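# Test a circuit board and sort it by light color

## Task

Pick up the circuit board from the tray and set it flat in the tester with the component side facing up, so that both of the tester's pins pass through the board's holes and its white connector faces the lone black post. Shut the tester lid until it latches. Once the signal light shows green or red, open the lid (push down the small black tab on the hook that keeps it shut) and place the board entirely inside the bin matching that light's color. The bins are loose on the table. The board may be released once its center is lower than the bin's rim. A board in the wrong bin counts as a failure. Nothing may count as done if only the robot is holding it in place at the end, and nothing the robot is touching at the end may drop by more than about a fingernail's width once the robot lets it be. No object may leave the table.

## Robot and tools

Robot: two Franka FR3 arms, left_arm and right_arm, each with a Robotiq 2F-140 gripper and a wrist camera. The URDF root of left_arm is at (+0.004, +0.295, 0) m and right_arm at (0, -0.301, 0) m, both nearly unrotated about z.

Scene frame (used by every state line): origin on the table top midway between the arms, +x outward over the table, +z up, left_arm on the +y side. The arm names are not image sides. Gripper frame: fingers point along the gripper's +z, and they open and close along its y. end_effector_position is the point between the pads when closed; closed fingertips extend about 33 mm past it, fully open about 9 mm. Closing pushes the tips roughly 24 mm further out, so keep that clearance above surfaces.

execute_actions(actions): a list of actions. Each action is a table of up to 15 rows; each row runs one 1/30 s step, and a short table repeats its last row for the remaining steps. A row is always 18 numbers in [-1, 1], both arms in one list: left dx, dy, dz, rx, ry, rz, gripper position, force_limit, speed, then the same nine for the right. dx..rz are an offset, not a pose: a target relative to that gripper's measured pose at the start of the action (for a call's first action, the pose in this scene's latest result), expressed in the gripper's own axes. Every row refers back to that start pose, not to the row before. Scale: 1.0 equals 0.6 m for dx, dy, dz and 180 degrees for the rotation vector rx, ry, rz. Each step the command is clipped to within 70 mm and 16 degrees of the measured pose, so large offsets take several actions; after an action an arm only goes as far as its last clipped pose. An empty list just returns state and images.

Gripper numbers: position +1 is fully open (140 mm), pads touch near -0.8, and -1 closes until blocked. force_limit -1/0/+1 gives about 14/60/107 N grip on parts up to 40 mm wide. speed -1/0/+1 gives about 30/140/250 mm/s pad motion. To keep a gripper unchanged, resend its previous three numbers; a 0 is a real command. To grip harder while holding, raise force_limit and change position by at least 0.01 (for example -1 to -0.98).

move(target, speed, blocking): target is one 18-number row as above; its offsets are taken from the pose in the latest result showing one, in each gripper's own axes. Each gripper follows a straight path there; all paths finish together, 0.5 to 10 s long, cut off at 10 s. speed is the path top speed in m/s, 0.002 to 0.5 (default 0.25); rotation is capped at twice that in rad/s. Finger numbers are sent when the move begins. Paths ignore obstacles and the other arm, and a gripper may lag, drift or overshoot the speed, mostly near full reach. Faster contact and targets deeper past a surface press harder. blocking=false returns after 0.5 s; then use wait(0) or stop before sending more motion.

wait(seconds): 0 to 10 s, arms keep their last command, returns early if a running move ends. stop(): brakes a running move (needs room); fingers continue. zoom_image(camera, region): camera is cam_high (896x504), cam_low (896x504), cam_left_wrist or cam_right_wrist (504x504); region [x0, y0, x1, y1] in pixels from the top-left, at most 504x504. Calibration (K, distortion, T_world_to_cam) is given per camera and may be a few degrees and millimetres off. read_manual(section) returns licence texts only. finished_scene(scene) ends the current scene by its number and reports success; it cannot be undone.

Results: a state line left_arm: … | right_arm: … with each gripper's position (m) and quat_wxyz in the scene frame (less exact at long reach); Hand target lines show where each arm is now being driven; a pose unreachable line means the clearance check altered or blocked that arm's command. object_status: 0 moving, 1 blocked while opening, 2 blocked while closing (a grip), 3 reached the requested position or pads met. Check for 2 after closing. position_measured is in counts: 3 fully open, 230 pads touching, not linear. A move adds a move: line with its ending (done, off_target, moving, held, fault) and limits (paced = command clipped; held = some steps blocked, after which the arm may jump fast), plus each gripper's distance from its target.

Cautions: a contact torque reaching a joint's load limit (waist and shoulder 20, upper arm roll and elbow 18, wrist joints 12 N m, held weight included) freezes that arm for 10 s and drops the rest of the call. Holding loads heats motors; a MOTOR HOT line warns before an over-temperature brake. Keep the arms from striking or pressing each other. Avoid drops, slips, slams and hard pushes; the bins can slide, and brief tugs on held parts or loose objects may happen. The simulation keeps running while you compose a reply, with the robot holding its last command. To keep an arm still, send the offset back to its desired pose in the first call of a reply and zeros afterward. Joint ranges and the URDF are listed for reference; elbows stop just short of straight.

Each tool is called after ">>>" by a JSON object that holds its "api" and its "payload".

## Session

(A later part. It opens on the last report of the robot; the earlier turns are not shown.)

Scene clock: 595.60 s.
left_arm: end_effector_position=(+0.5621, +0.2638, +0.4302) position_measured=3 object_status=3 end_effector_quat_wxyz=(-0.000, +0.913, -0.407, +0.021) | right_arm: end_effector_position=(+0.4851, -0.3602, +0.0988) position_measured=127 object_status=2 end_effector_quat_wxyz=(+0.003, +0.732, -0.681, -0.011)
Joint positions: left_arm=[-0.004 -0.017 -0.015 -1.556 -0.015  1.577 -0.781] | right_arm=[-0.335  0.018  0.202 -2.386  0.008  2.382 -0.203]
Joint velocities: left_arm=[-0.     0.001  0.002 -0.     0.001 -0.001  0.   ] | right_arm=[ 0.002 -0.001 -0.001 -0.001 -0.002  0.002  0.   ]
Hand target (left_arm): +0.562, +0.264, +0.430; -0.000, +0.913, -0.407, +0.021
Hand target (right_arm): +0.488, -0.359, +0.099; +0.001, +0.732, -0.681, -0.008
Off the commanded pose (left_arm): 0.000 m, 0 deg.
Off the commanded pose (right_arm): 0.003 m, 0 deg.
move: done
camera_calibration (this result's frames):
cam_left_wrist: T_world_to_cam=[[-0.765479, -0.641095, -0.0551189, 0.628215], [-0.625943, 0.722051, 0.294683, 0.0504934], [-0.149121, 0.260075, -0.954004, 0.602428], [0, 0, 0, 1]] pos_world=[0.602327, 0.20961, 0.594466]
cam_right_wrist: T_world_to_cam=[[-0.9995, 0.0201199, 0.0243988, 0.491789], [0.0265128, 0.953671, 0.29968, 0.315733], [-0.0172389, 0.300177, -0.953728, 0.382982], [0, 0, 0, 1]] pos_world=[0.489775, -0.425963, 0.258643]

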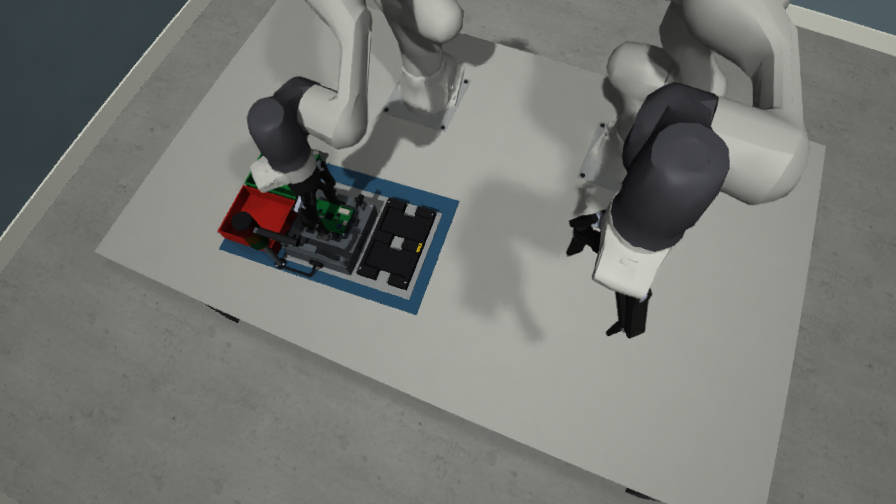

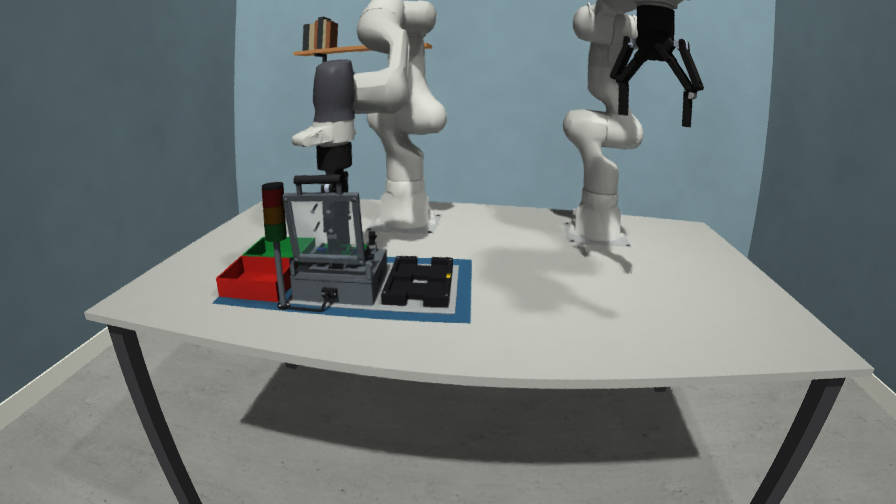

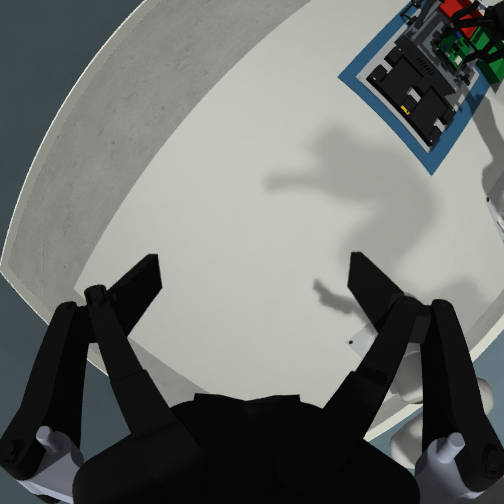

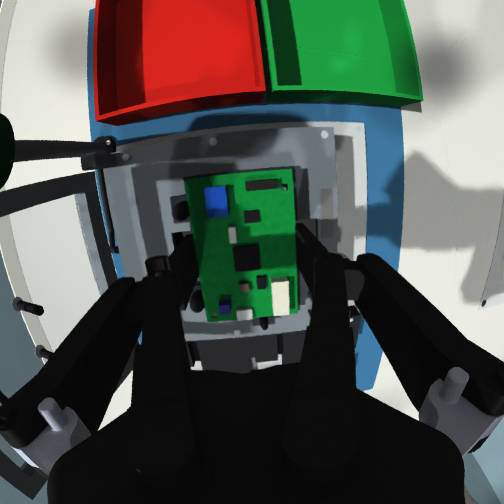

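>>> {"api": "move", "payload": {"target": [0,0,0,0,0,0,1,0,0, -0.0035,-0.0065,0,0.002,0,0,-1,0.2,-0.6], "speed": 0.02}}

>>> {"api": "zoom_image", "payload": {"camera": "cam_right_wrist", "region": [250, 150, 340, 220]}}

>>> {"api": "zoom_image", "payload": {"camera": "cam_right_wrist", "region": [185, 280, 275, 350]}}

Scene clock: 609.60 s.
left_arm: end_effector_position=(+0.5621, +0.2638, +0.4302) position_measured=3 object_status=3 end_effector_quat_wxyz=(-0.000, +0.913, -0.407, +0.021) | right_arm: end_effector_position=(+0.4851, -0.3600, +0.0982) position_measured=127 object_status=2 end_effector_quat_wxyz=(+0.003, +0.733, -0.681, -0.012)
Joint positions: left_arm=[-0.004 -0.017 -0.015 -1.556 -0.015  1.577 -0.781] | right_arm=[-0.335  0.02   0.202 -2.385  0.007  2.382 -0.203]
Joint velocities: left_arm=[-0.001  0.     0.001  0.002 -0.001 -0.    -0.002] | right_arm=[ 0.001  0.    -0.    -0.002 -0.    -0.    -0.   ]
Hand target (left_arm): +0.562, +0.264, +0.430; -0.000, +0.913, -0.407, +0.021
Hand target (right_arm): +0.489, -0.358, +0.099; +0.000, +0.732, -0.681, -0.009
Off the commanded pose (left_arm): 0.000 m, 0 deg.
Off the commanded pose (right_arm): 0.004 m, 0 deg.
move: off_target (right_arm)
camera_calibration (this result's frames):
cam_left_wrist: T_world_to_cam=[[-0.765479, -0.641095, -0.0551187, 0.628215], [-0.625942, 0.722051, 0.294683, 0.0504932], [-0.149121, 0.260075, -0.954004, 0.602428], [0, 0, 0, 1]] pos_world=[0.602327, 0.20961, 0.594466]
cam_right_wrist: T_world_to_cam=[[-0.999483, 0.0197253, 0.0253918, 0.491555], [0.0264393, 0.953597, 0.299924, 0.315793], [-0.0182974, 0.300441, -0.953625, 0.382964], [0, 0, 0, 1]] pos_world=[0.489959, -0.425893, 0.258009]

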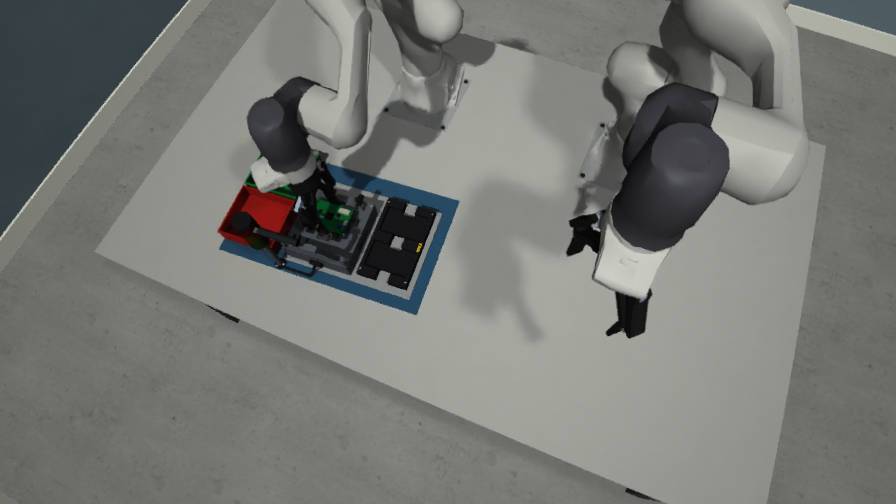

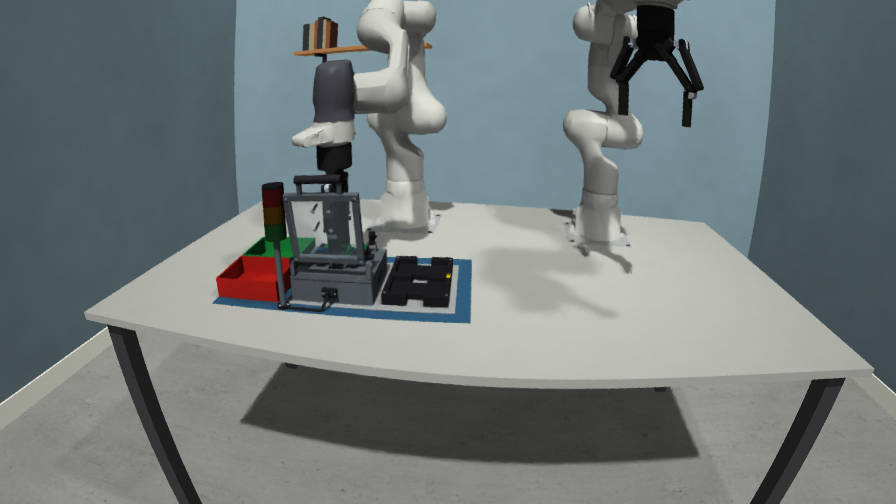

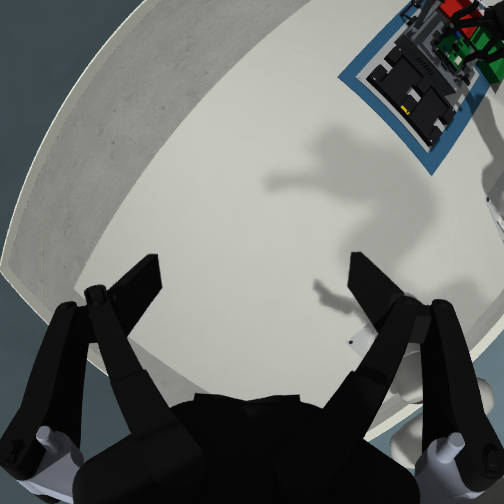

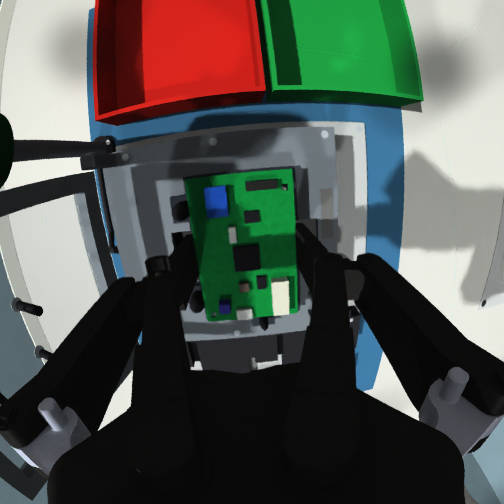

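Region (250, 150, 340, 220) of cam_right_wrist's 504x504 image, scaled by 5.600, with more detail than that image has.

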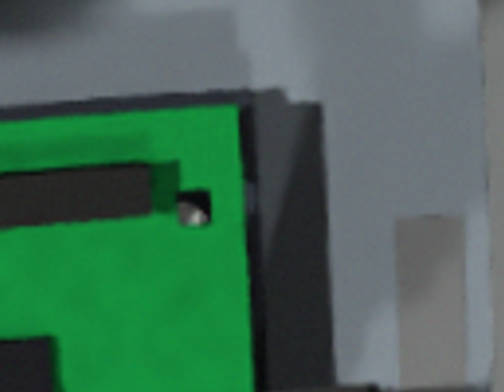

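Region (185, 280, 275, 350) of cam_right_wrist's 504x504 image, scaled by 5.600, with more detail than that image has.

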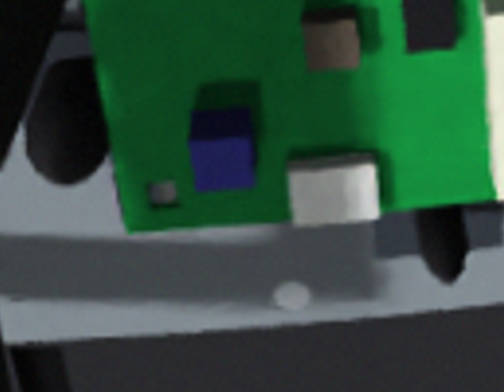

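>>> {"api": "move", "payload": {"target": [0,0,0,0,0,0,1,0,0, -0.0035,-0.008,-0.007,0.002,0,0,-1,0.2,-0.6], "speed": 0.02}}

>>> {"api": "zoom_image", "payload": {"camera": "cam_right_wrist", "region": [250, 150, 340, 220]}}

>>> {"api": "zoom_image", "payload": {"camera": "cam_right_wrist", "region": [185, 280, 275, 350]}}

Scene clock: 618.07 s.
left_arm: end_effector_position=(+0.5621, +0.2638, +0.4302) position_measured=3 object_status=3 end_effector_quat_wxyz=(-0.000, +0.913, -0.407, +0.021) | right_arm: end_effector_position=(+0.4853, -0.3597, +0.0995) position_measured=127 object_status=2 end_effector_quat_wxyz=(+0.004, +0.733, -0.680, -0.013)
Joint positions: left_arm=[-0.004 -0.017 -0.015 -1.556 -0.015  1.577 -0.781] | right_arm=[-0.335  0.02   0.203 -2.38   0.007  2.374 -0.203]
Joint velocities: left_arm=[-0.     0.001  0.     0.    -0.001  0.001 -0.001] | right_arm=[ 0.001  0.001  0.001  0.001 -0.001 -0.004 -0.001]
Hand target (left_arm): +0.562, +0.264, +0.430; -0.000, +0.913, -0.407, +0.021
Hand target (right_arm): +0.490, -0.358, +0.102; +0.001, +0.732, -0.681, -0.009
Off the commanded pose (left_arm): 0.000 m, 0 deg.
Off the commanded pose (right_arm): 0.006 m, 1 deg.
move: off_target (right_arm)
camera_calibration (this result's frames):
cam_left_wrist: T_world_to_cam=[[-0.765479, -0.641095, -0.0551187, 0.628215], [-0.625943, 0.722051, 0.294683, 0.0504933], [-0.149121, 0.260075, -0.954004, 0.602428], [0, 0, 0, 1]] pos_world=[0.602327, 0.20961, 0.594466]
cam_right_wrist: T_world_to_cam=[[-0.999399, 0.0190236, 0.0289717, 0.490999], [0.0268563, 0.953445, 0.300369, 0.314801], [-0.0219088, 0.300966, -0.953383, 0.385994], [0, 0, 0, 1]] pos_world=[0.490706, -0.425657, 0.259219]

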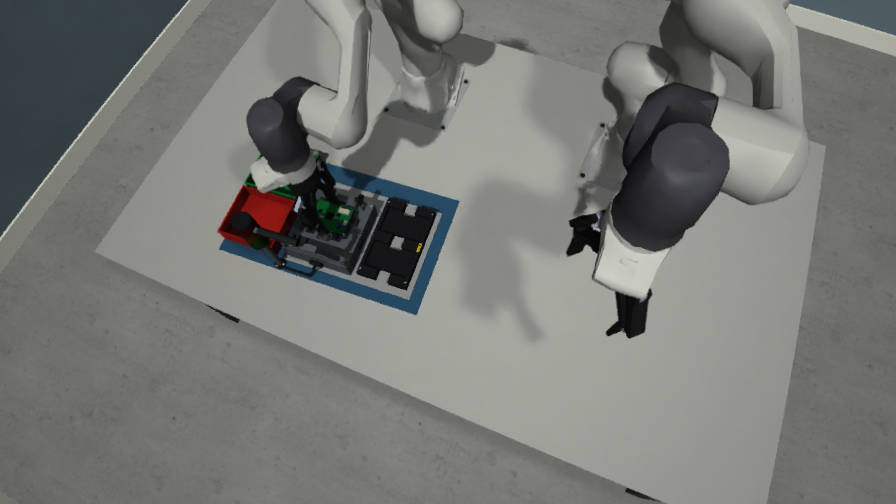

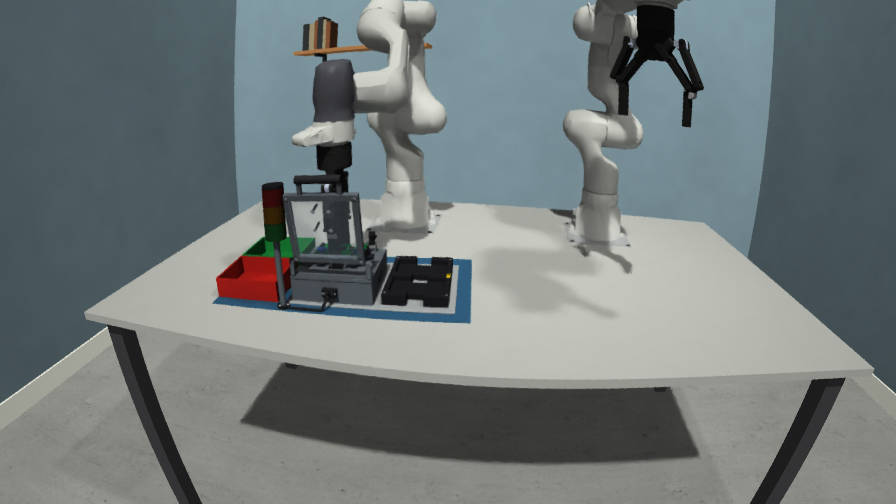

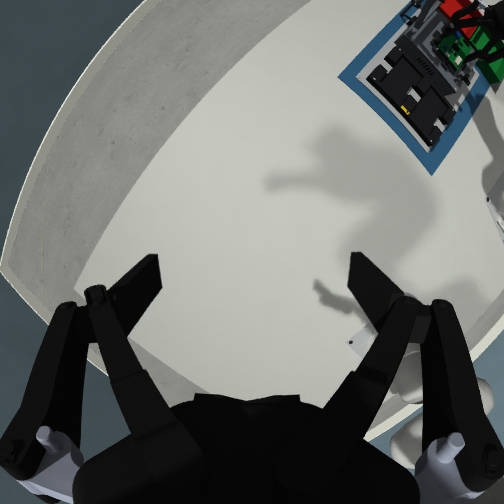

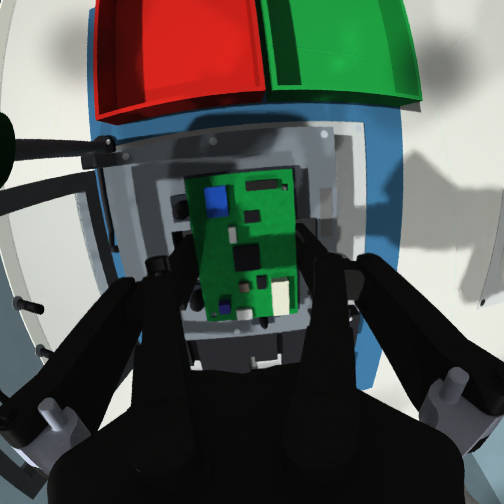

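Region (250, 150, 340, 220) of cam_right_wrist's 504x504 image, scaled by 5.600, with more detail than that image has.

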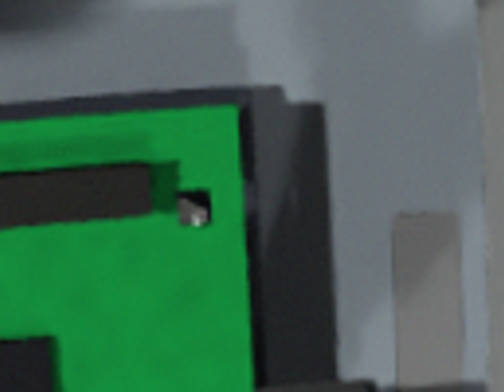

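Region (185, 280, 275, 350) of cam_right_wrist's 504x504 image, scaled by 5.600, with more detail than that image has.

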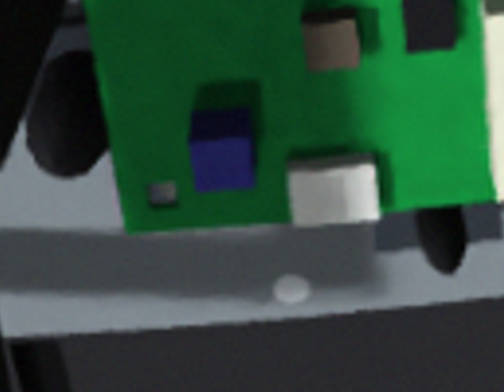

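>>> {"api": "move", "payload": {"target": [0,0,0,0,0,0,1,0,0, -0.001,-0.002,0.009,0,0,0,-1,0.2,-0.6], "speed": 0.02}}

>>> {"api": "zoom_image", "payload": {"camera": "cam_right_wrist", "region": [250, 150, 340, 220]}}

>>> {"api": "zoom_image", "payload": {"camera": "cam_right_wrist", "region": [185, 280, 275, 350]}}

Scene clock: 626.57 s.
left_arm: end_effector_position=(+0.5621, +0.2638, +0.4302) position_measured=3 object_status=3 end_effector_quat_wxyz=(-0.000, +0.913, -0.407, +0.021) | right_arm: end_effector_position=(+0.4852, -0.3595, +0.0972) position_measured=127 object_status=2 end_effector_quat_wxyz=(+0.004, +0.733, -0.680, -0.014)
Joint positions: left_arm=[-0.004 -0.017 -0.015 -1.556 -0.015  1.577 -0.781] | right_arm=[-0.334  0.026  0.203 -2.379  0.006  2.377 -0.203]
Joint velocities: left_arm=[ 0.001  0.     0.001  0.001  0.    -0.    -0.   ] | right_arm=[-0.     0.     0.001 -0.001 -0.001 -0.     0.001]
Hand target (left_arm): +0.562, +0.264, +0.430; -0.000, +0.913, -0.407, +0.021
Hand target (right_arm): +0.486, -0.359, +0.094; +0.004, +0.733, -0.680, -0.013
Off the commanded pose (left_arm): 0.000 m, 0 deg.
Off the commanded pose (right_arm): 0.003 m, 0 deg.
move: done
camera_calibration (this result's frames):
cam_left_wrist: T_world_to_cam=[[-0.765479, -0.641095, -0.0551189, 0.628215], [-0.625943, 0.722051, 0.294683, 0.0504934], [-0.149121, 0.260075, -0.954004, 0.602428], [0, 0, 0, 1]] pos_world=[0.602327, 0.20961, 0.594466]
cam_right_wrist: T_world_to_cam=[[-0.999359, 0.0179135, 0.0309991, 0.490338], [0.0264155, 0.953362, 0.30067, 0.315463], [-0.0241674, 0.301297, -0.953224, 0.384986], [0, 0, 0, 1]] pos_world=[0.490995, -0.425529, 0.256927]

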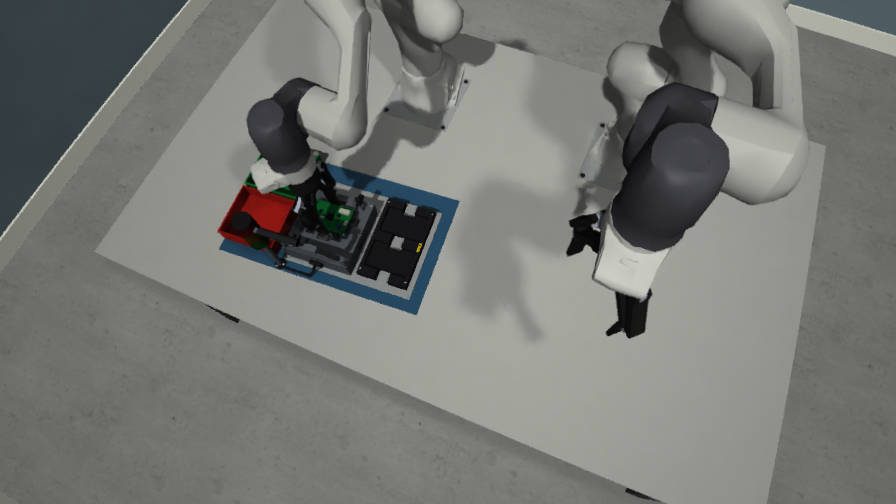

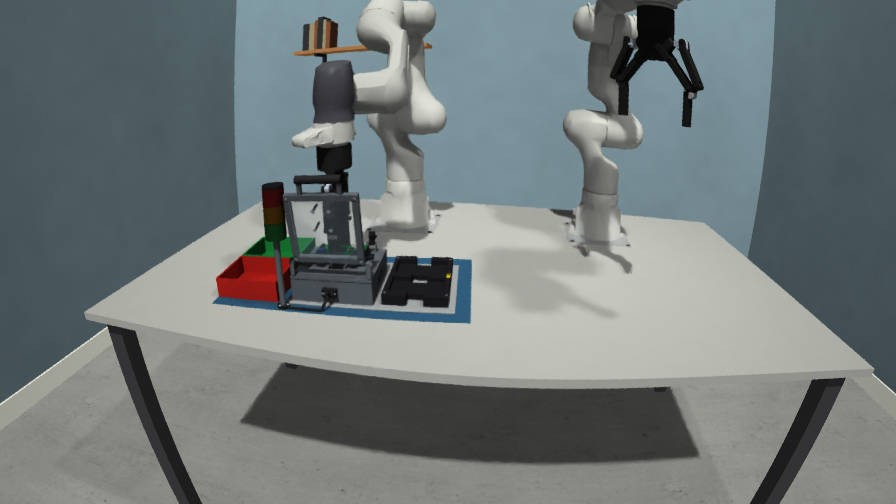

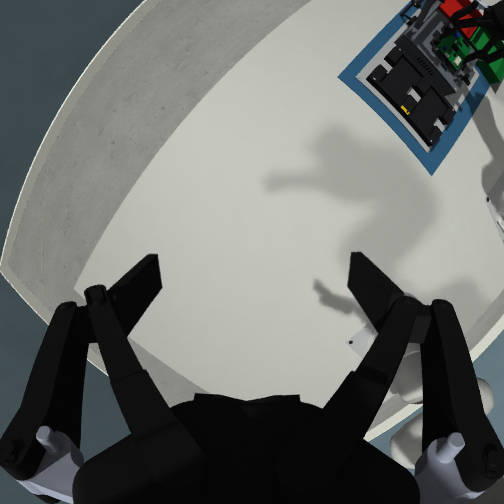

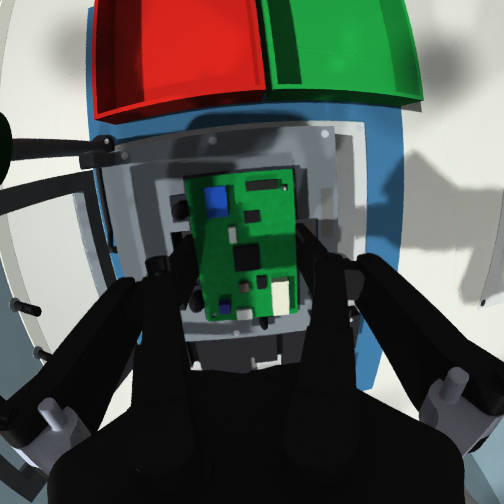

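Region (250, 150, 340, 220) of cam_right_wrist's 504x504 image, scaled by 5.600, with more detail than that image has.

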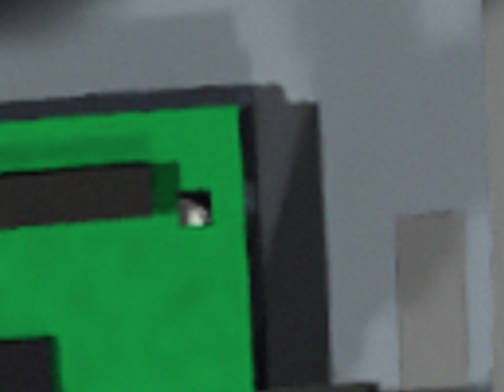

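Region (185, 280, 275, 350) of cam_right_wrist's 504x504 image, scaled by 5.600, with more detail than that image has.

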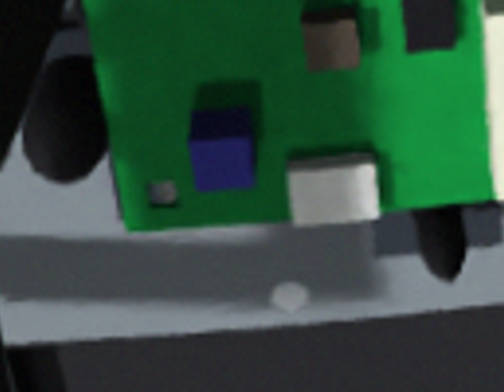

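>>> {"api": "move", "payload": {"target": [0,0,0,0,0,0,1,0,0, 0,-0.002,0.009,0.006,0,0,-1,0.2,-0.6], "speed": 0.02}}

>>> {"api": "zoom_image", "payload": {"camera": "cam_right_wrist", "region": [250, 150, 340, 220]}}

>>> {"api": "zoom_image", "payload": {"camera": "cam_right_wrist", "region": [185, 280, 275, 350]}}

Scene clock: 632.40 s.
left_arm: end_effector_position=(+0.5621, +0.2638, +0.4302) position_measured=3 object_status=3 end_effector_quat_wxyz=(-0.000, +0.913, -0.407, +0.021) | right_arm: end_effector_position=(+0.4850, -0.3594, +0.0957) position_measured=127 object_status=2 end_effector_quat_wxyz=(+0.000, +0.733, -0.680, -0.008)
Joint positions: left_arm=[-0.004 -0.017 -0.015 -1.556 -0.015  1.577 -0.781] | right_arm=[-0.334  0.018  0.203 -2.396  0.008  2.4   -0.205]
Joint velocities: left_arm=[ 0.    -0.001 -0.    -0.     0.    -0.     0.002] | right_arm=[ 0.    -0.003  0.    -0.005  0.001  0.007 -0.002]
Hand target (left_arm): +0.562, +0.264, +0.430; -0.000, +0.913, -0.407, +0.021
Hand target (right_arm): +0.486, -0.359, +0.092; -0.002, +0.733, -0.680, -0.007
Off the commanded pose (left_arm): 0.000 m, 0 deg.
Off the commanded pose (right_arm): 0.004 m, 0 deg.
move: off_target (right_arm)
camera_calibration (this result's frames):
cam_left_wrist: T_world_to_cam=[[-0.765479, -0.641095, -0.0551187, 0.628215], [-0.625943, 0.722051, 0.294683, 0.0504934], [-0.149121, 0.260075, -0.954004, 0.602429], [0, 0, 0, 1]] pos_world=[0.602327, 0.20961, 0.594466]
cam_right_wrist: T_world_to_cam=[[-0.999684, 0.0180652, 0.017474, 0.491739], [0.0224724, 0.953815, 0.299553, 0.317982], [-0.0112555, 0.299851, -0.95392, 0.376826], [0, 0, 0, 1]] pos_world=[0.488679, -0.425171, 0.255617]

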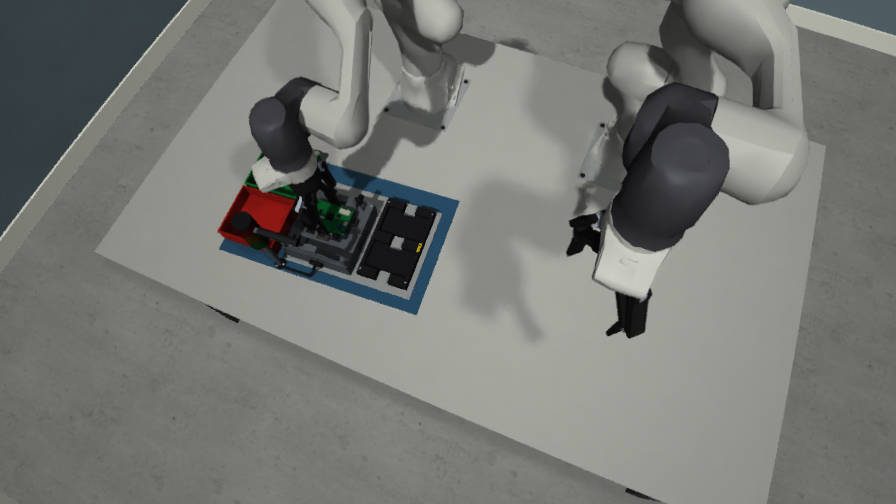

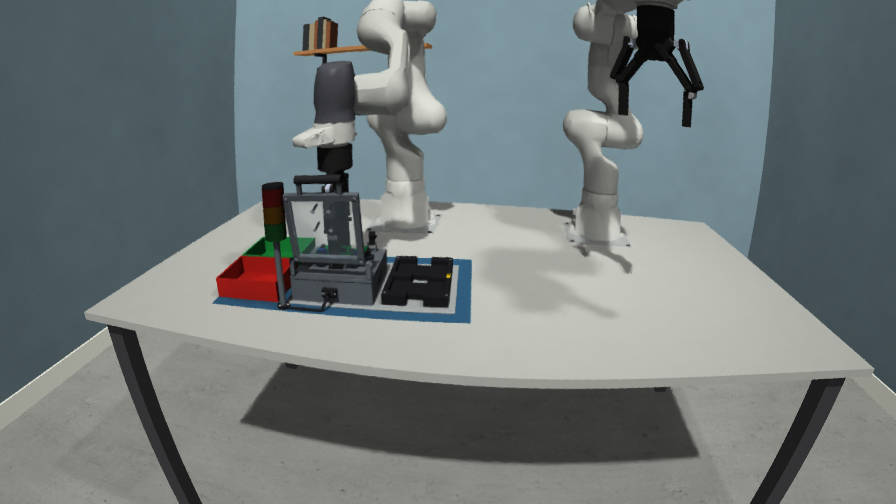

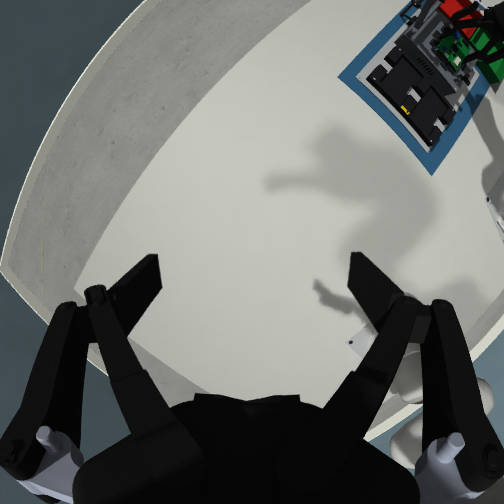

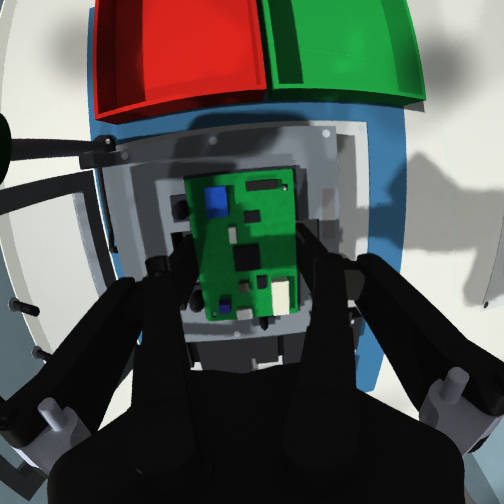

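Region (250, 150, 340, 220) of cam_right_wrist's 504x504 image, scaled by 5.600, with more detail than that image has.

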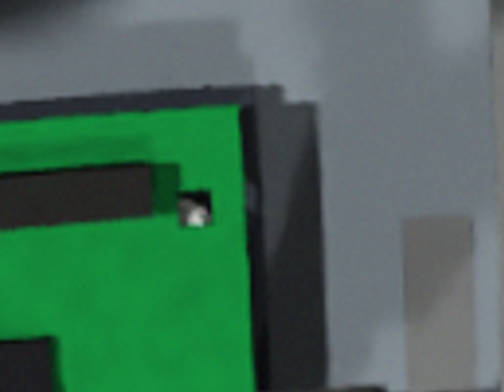

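Region (185, 280, 275, 350) of cam_right_wrist's 504x504 image, scaled by 5.600, with more detail than that image has.

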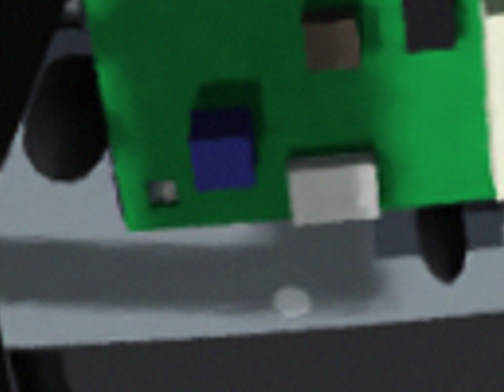

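>>> {"api": "move", "payload": {"target": [0,0,0,0,0,0,1,0,0, 0,-0.001,0.009,0,0,0,-1,0.2,-0.6], "speed": 0.02}}

>>> {"api": "zoom_image", "payload": {"camera": "cam_right_wrist", "region": [170, 150, 340, 340]}}

Scene clock: 638.47 s.
left_arm: end_effector_position=(+0.5621, +0.2638, +0.4302) position_measured=3 object_status=3 end_effector_quat_wxyz=(-0.000, +0.913, -0.407, +0.021) | right_arm: end_effector_position=(+0.4850, -0.3595, +0.0956) position_measured=127 object_status=2 end_effector_quat_wxyz=(+0.001, +0.734, -0.680, -0.008)
Joint positions: left_arm=[-0.004 -0.017 -0.015 -1.556 -0.015  1.577 -0.781] | right_arm=[-0.334  0.019  0.203 -2.396  0.007  2.401 -0.205]
Joint velocities: left_arm=[-0.     0.001 -0.     0.     0.002 -0.     0.001] | right_arm=[ 0.001  0.    -0.001  0.001 -0.     0.001  0.001]
Hand target (left_arm): +0.562, +0.264, +0.430; -0.000, +0.913, -0.407, +0.021
Hand target (right_arm): +0.485, -0.359, +0.090; +0.000, +0.733, -0.680, -0.008
Off the commanded pose (left_arm): 0.000 m, 0 deg.
Off the commanded pose (right_arm): 0.005 m, 0 deg.
move: off_target (right_arm)
camera_calibration (this result's frames):
cam_left_wrist: T_world_to_cam=[[-0.765479, -0.641095, -0.0551188, 0.628215], [-0.625943, 0.722051, 0.294683, 0.0504935], [-0.149121, 0.260075, -0.954004, 0.602429], [0, 0, 0, 1]] pos_world=[0.602327, 0.20961, 0.594466]
cam_right_wrist: T_world_to_cam=[[-0.999704, 0.0168858, 0.0175187, 0.491324], [0.0213538, 0.954013, 0.299005, 0.318723], [-0.0116642, 0.29929, -0.954091, 0.37671], [0, 0, 0, 1]] pos_world=[0.488767, -0.425107, 0.255508]

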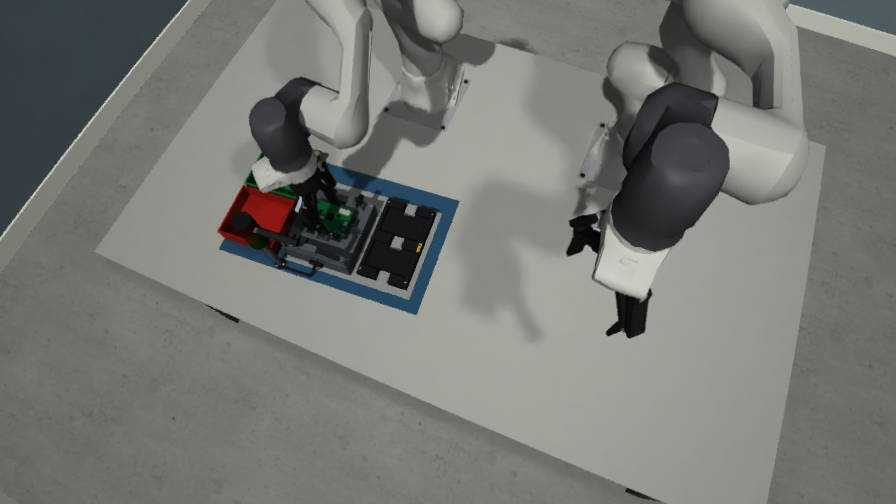

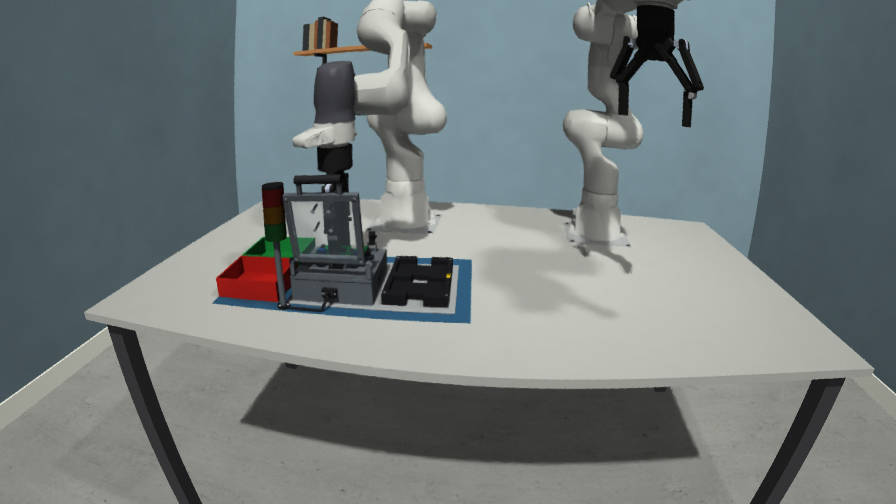

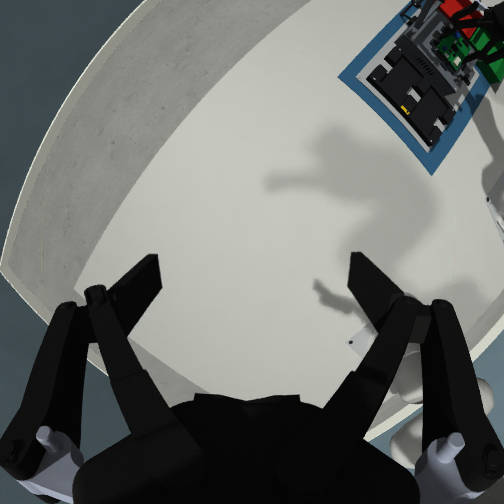

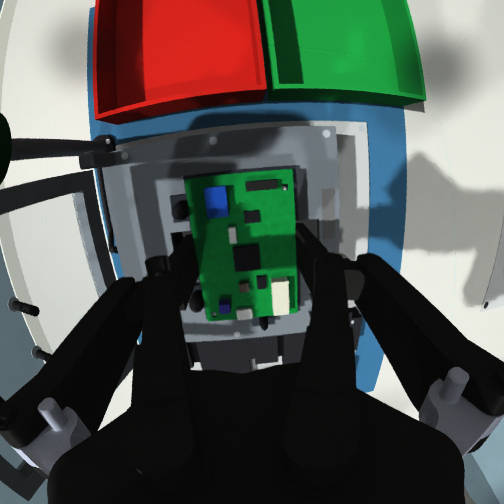

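Region (170, 150, 340, 340) of cam_right_wrist's 504x504 image, scaled by 2.653, with more detail than that image has; it fills the left 451 columns of this view, and the rest is white.

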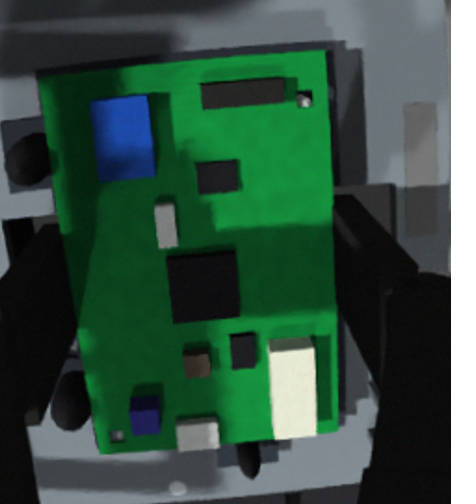

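>>> {"api": "execute_actions", "payload": {"actions": [[[0,0,0,0,0,0,1,0,0, 0,0,-0.002,0,0,0,0.2,0.2,-0.8]],[[0,0,0,0,0,0,1,0,0, 0,0,0,0,0,0,0.2,0.2,-0.8]]]}}

>>> {"api": "move", "payload": {"target": [0,0,0,0,0,0,1,0,0, 0,-0.003,-0.08,0,0,0,0.2,0.2,-0.8], "speed": 0.08}}

>>> {"api": "zoom_image", "payload": {"camera": "cam_right_wrist", "region": [120, 120, 380, 380]}}

Scene clock: 644.80 s.
left_arm: end_effector_position=(+0.5621, +0.2638, +0.4302) position_measured=3 object_status=3 end_effector_quat_wxyz=(-0.000, +0.913, -0.407, +0.021) | right_arm: end_effector_position=(+0.4850, -0.3595, +0.0972) position_measured=104 object_status=3 end_effector_quat_wxyz=(+0.001, +0.734, -0.680, -0.008)
Joint positions: left_arm=[-0.004 -0.017 -0.015 -1.556 -0.015  1.577 -0.781] | right_arm=[-0.334  0.015  0.203 -2.396  0.007  2.398 -0.205]
Joint velocities: left_arm=[-0.001 -0.    -0.    -0.     0.001 -0.001 -0.001] | right_arm=[ 0.    -0.001 -0.001 -0.001  0.001  0.002 -0.002]
Hand target (left_arm): +0.562, +0.264, +0.430; -0.000, +0.913, -0.407, +0.021
Hand target (right_arm): +0.485, -0.360, +0.097; +0.001, +0.734, -0.680, -0.008
Off the commanded pose (left_arm): 0.000 m, 0 deg.
Off the commanded pose (right_arm): 0.000 m, 0 deg.
camera_calibration (this result's frames):
cam_left_wrist: T_world_to_cam=[[-0.765479, -0.641095, -0.0551188, 0.628215], [-0.625943, 0.722051, 0.294683, 0.0504934], [-0.149121, 0.260075, -0.954004, 0.602429], [0, 0, 0, 1]] pos_world=[0.602327, 0.20961, 0.594466]
cam_right_wrist: T_world_to_cam=[[-0.999722, 0.0165902, 0.0167749, 0.491296], [0.0208396, 0.95428, 0.298188, 0.31874], [-0.011061, 0.298454, -0.95436, 0.377691], [0, 0, 0, 1]] pos_world=[0.488694, -0.425042, 0.257167]

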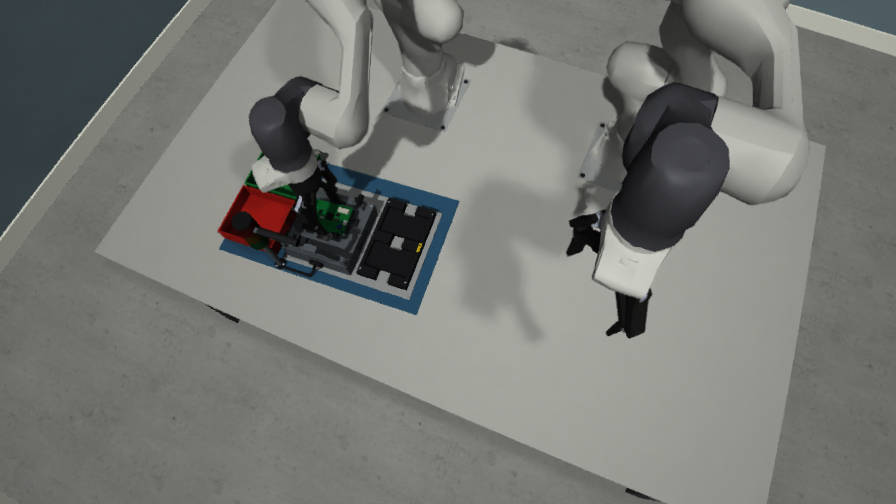

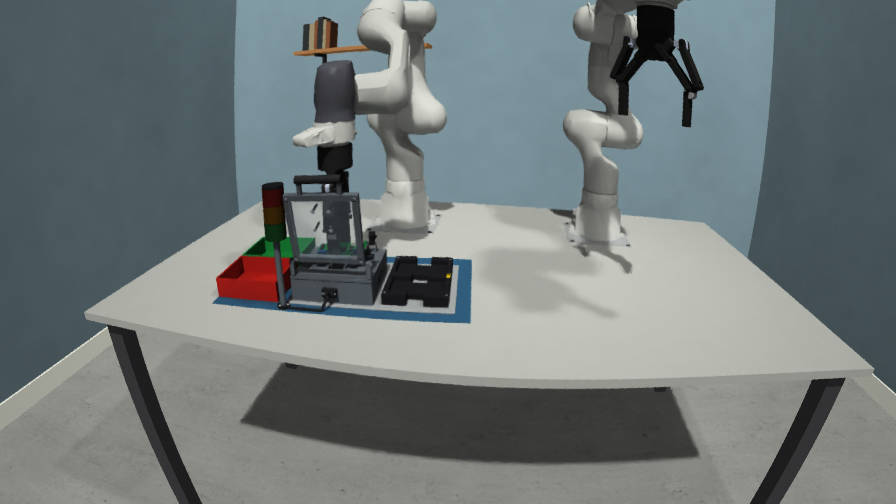

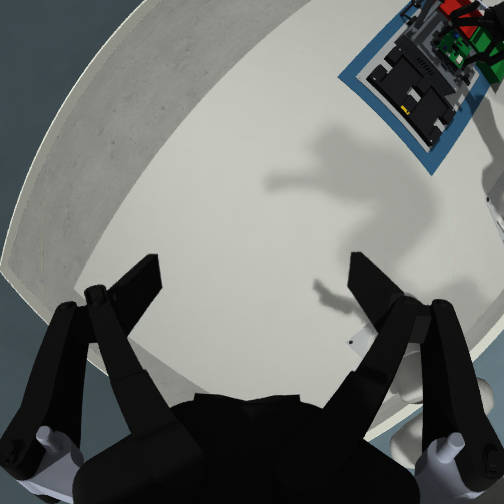

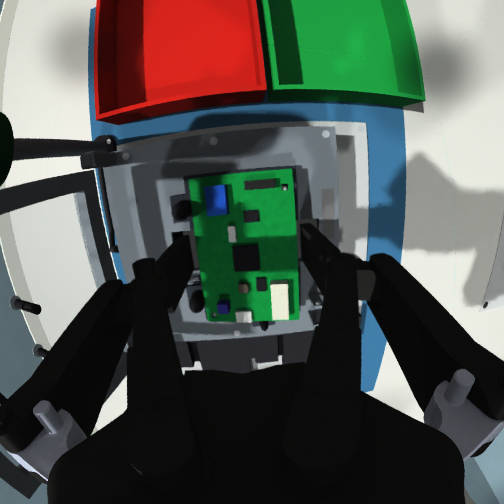

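Scene clock: 645.93 s.
left_arm: end_effector_position=(+0.5621, +0.2638, +0.4302) position_measured=3 object_status=3 end_effector_quat_wxyz=(-0.000, +0.913, -0.407, +0.021) | right_arm: end_effector_position=(+0.4886, -0.3599, +0.1445) position_measured=104 object_status=3 end_effector_quat_wxyz=(+0.000, +0.733, -0.680, -0.006)
Joint positions: left_arm=[-0.004 -0.017 -0.015 -1.556 -0.015  1.577 -0.781] | right_arm=[-0.334 -0.062  0.202 -2.346  0.025  2.276 -0.214]
Joint velocities: left_arm=[ 0.001  0.001 -0.     0.001  0.001  0.    -0.   ] | right_arm=[ 0.001 -0.001 -0.002 -0.    -0.001 -0.01  -0.002]
Hand target (left_arm): +0.562, +0.264, +0.430; -0.000, +0.913, -0.407, +0.021
Hand target (right_arm): +0.487, -0.361, +0.145; +0.001, +0.733, -0.680, -0.008
Off the commanded pose (left_arm): 0.000 m, 0 deg.
Off the commanded pose (right_arm): 0.001 m, 0 deg.
move: done
camera_calibration (this result's frames):
cam_left_wrist: T_world_to_cam=[[-0.765479, -0.641095, -0.0551188, 0.628215], [-0.625943, 0.722051, 0.294683, 0.0504934], [-0.149121, 0.260075, -0.954004, 0.602429], [0, 0, 0, 1]] pos_world=[0.602327, 0.20961, 0.594466]
cam_right_wrist: T_world_to_cam=[[-0.999729, 0.0191734, 0.0132076, 0.495558], [0.0222266, 0.954847, 0.296264, 0.304659], [-0.00693085, 0.296477, -0.955015, 0.420381], [0, 0, 0, 1]] pos_world=[0.491566, -0.425037, 0.304665]

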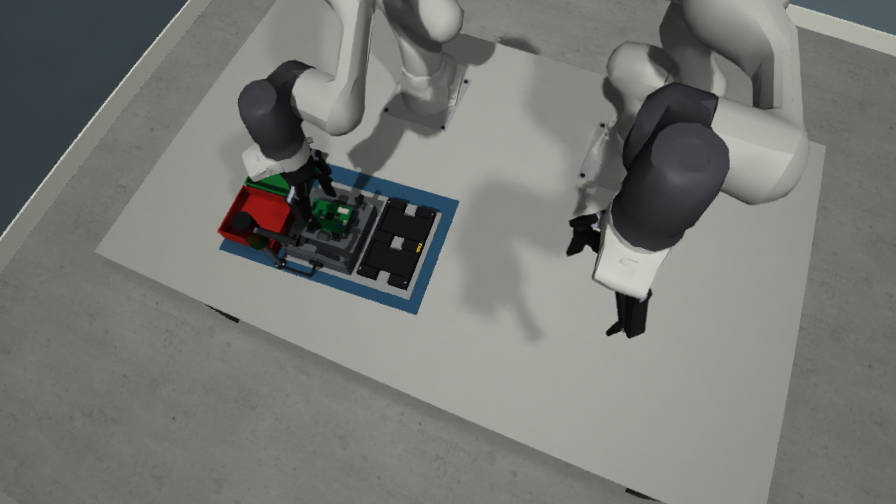

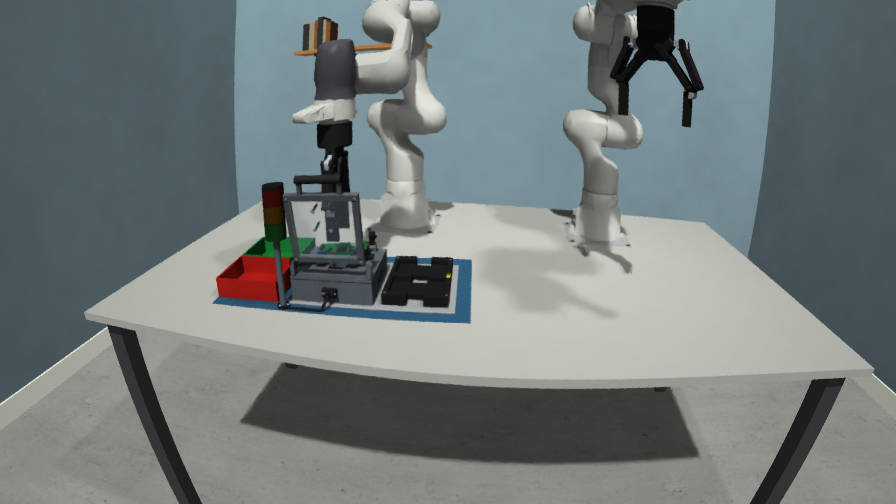

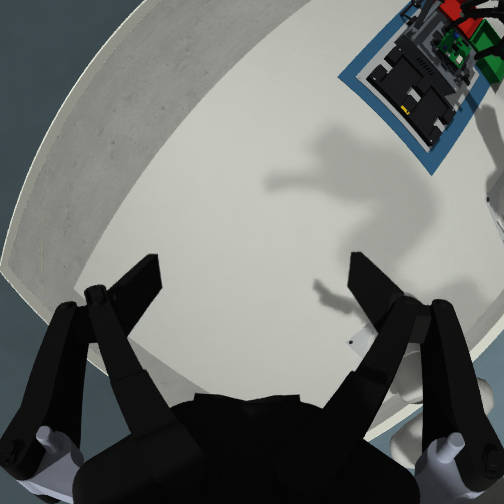

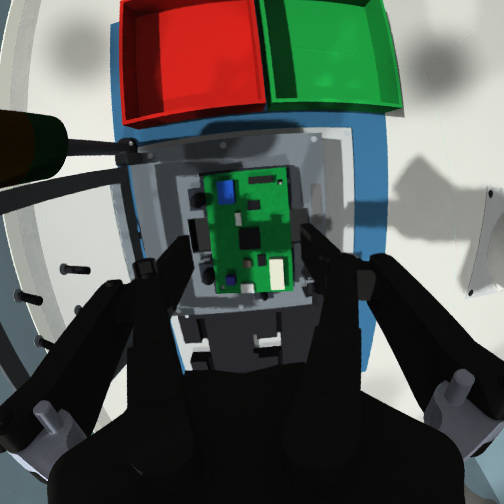

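Region (120, 120, 380, 380) of cam_right_wrist's 504x504 image, scaled by 1.938, with more detail than that image has.

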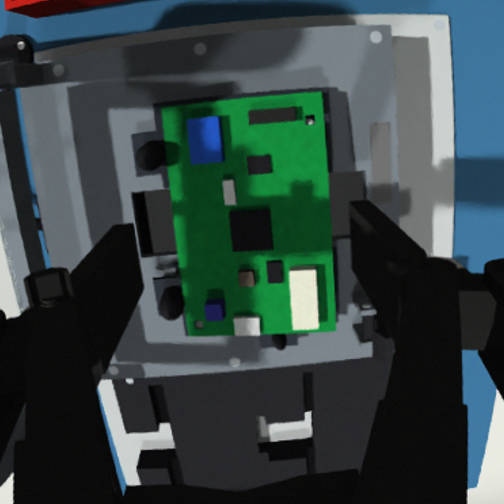

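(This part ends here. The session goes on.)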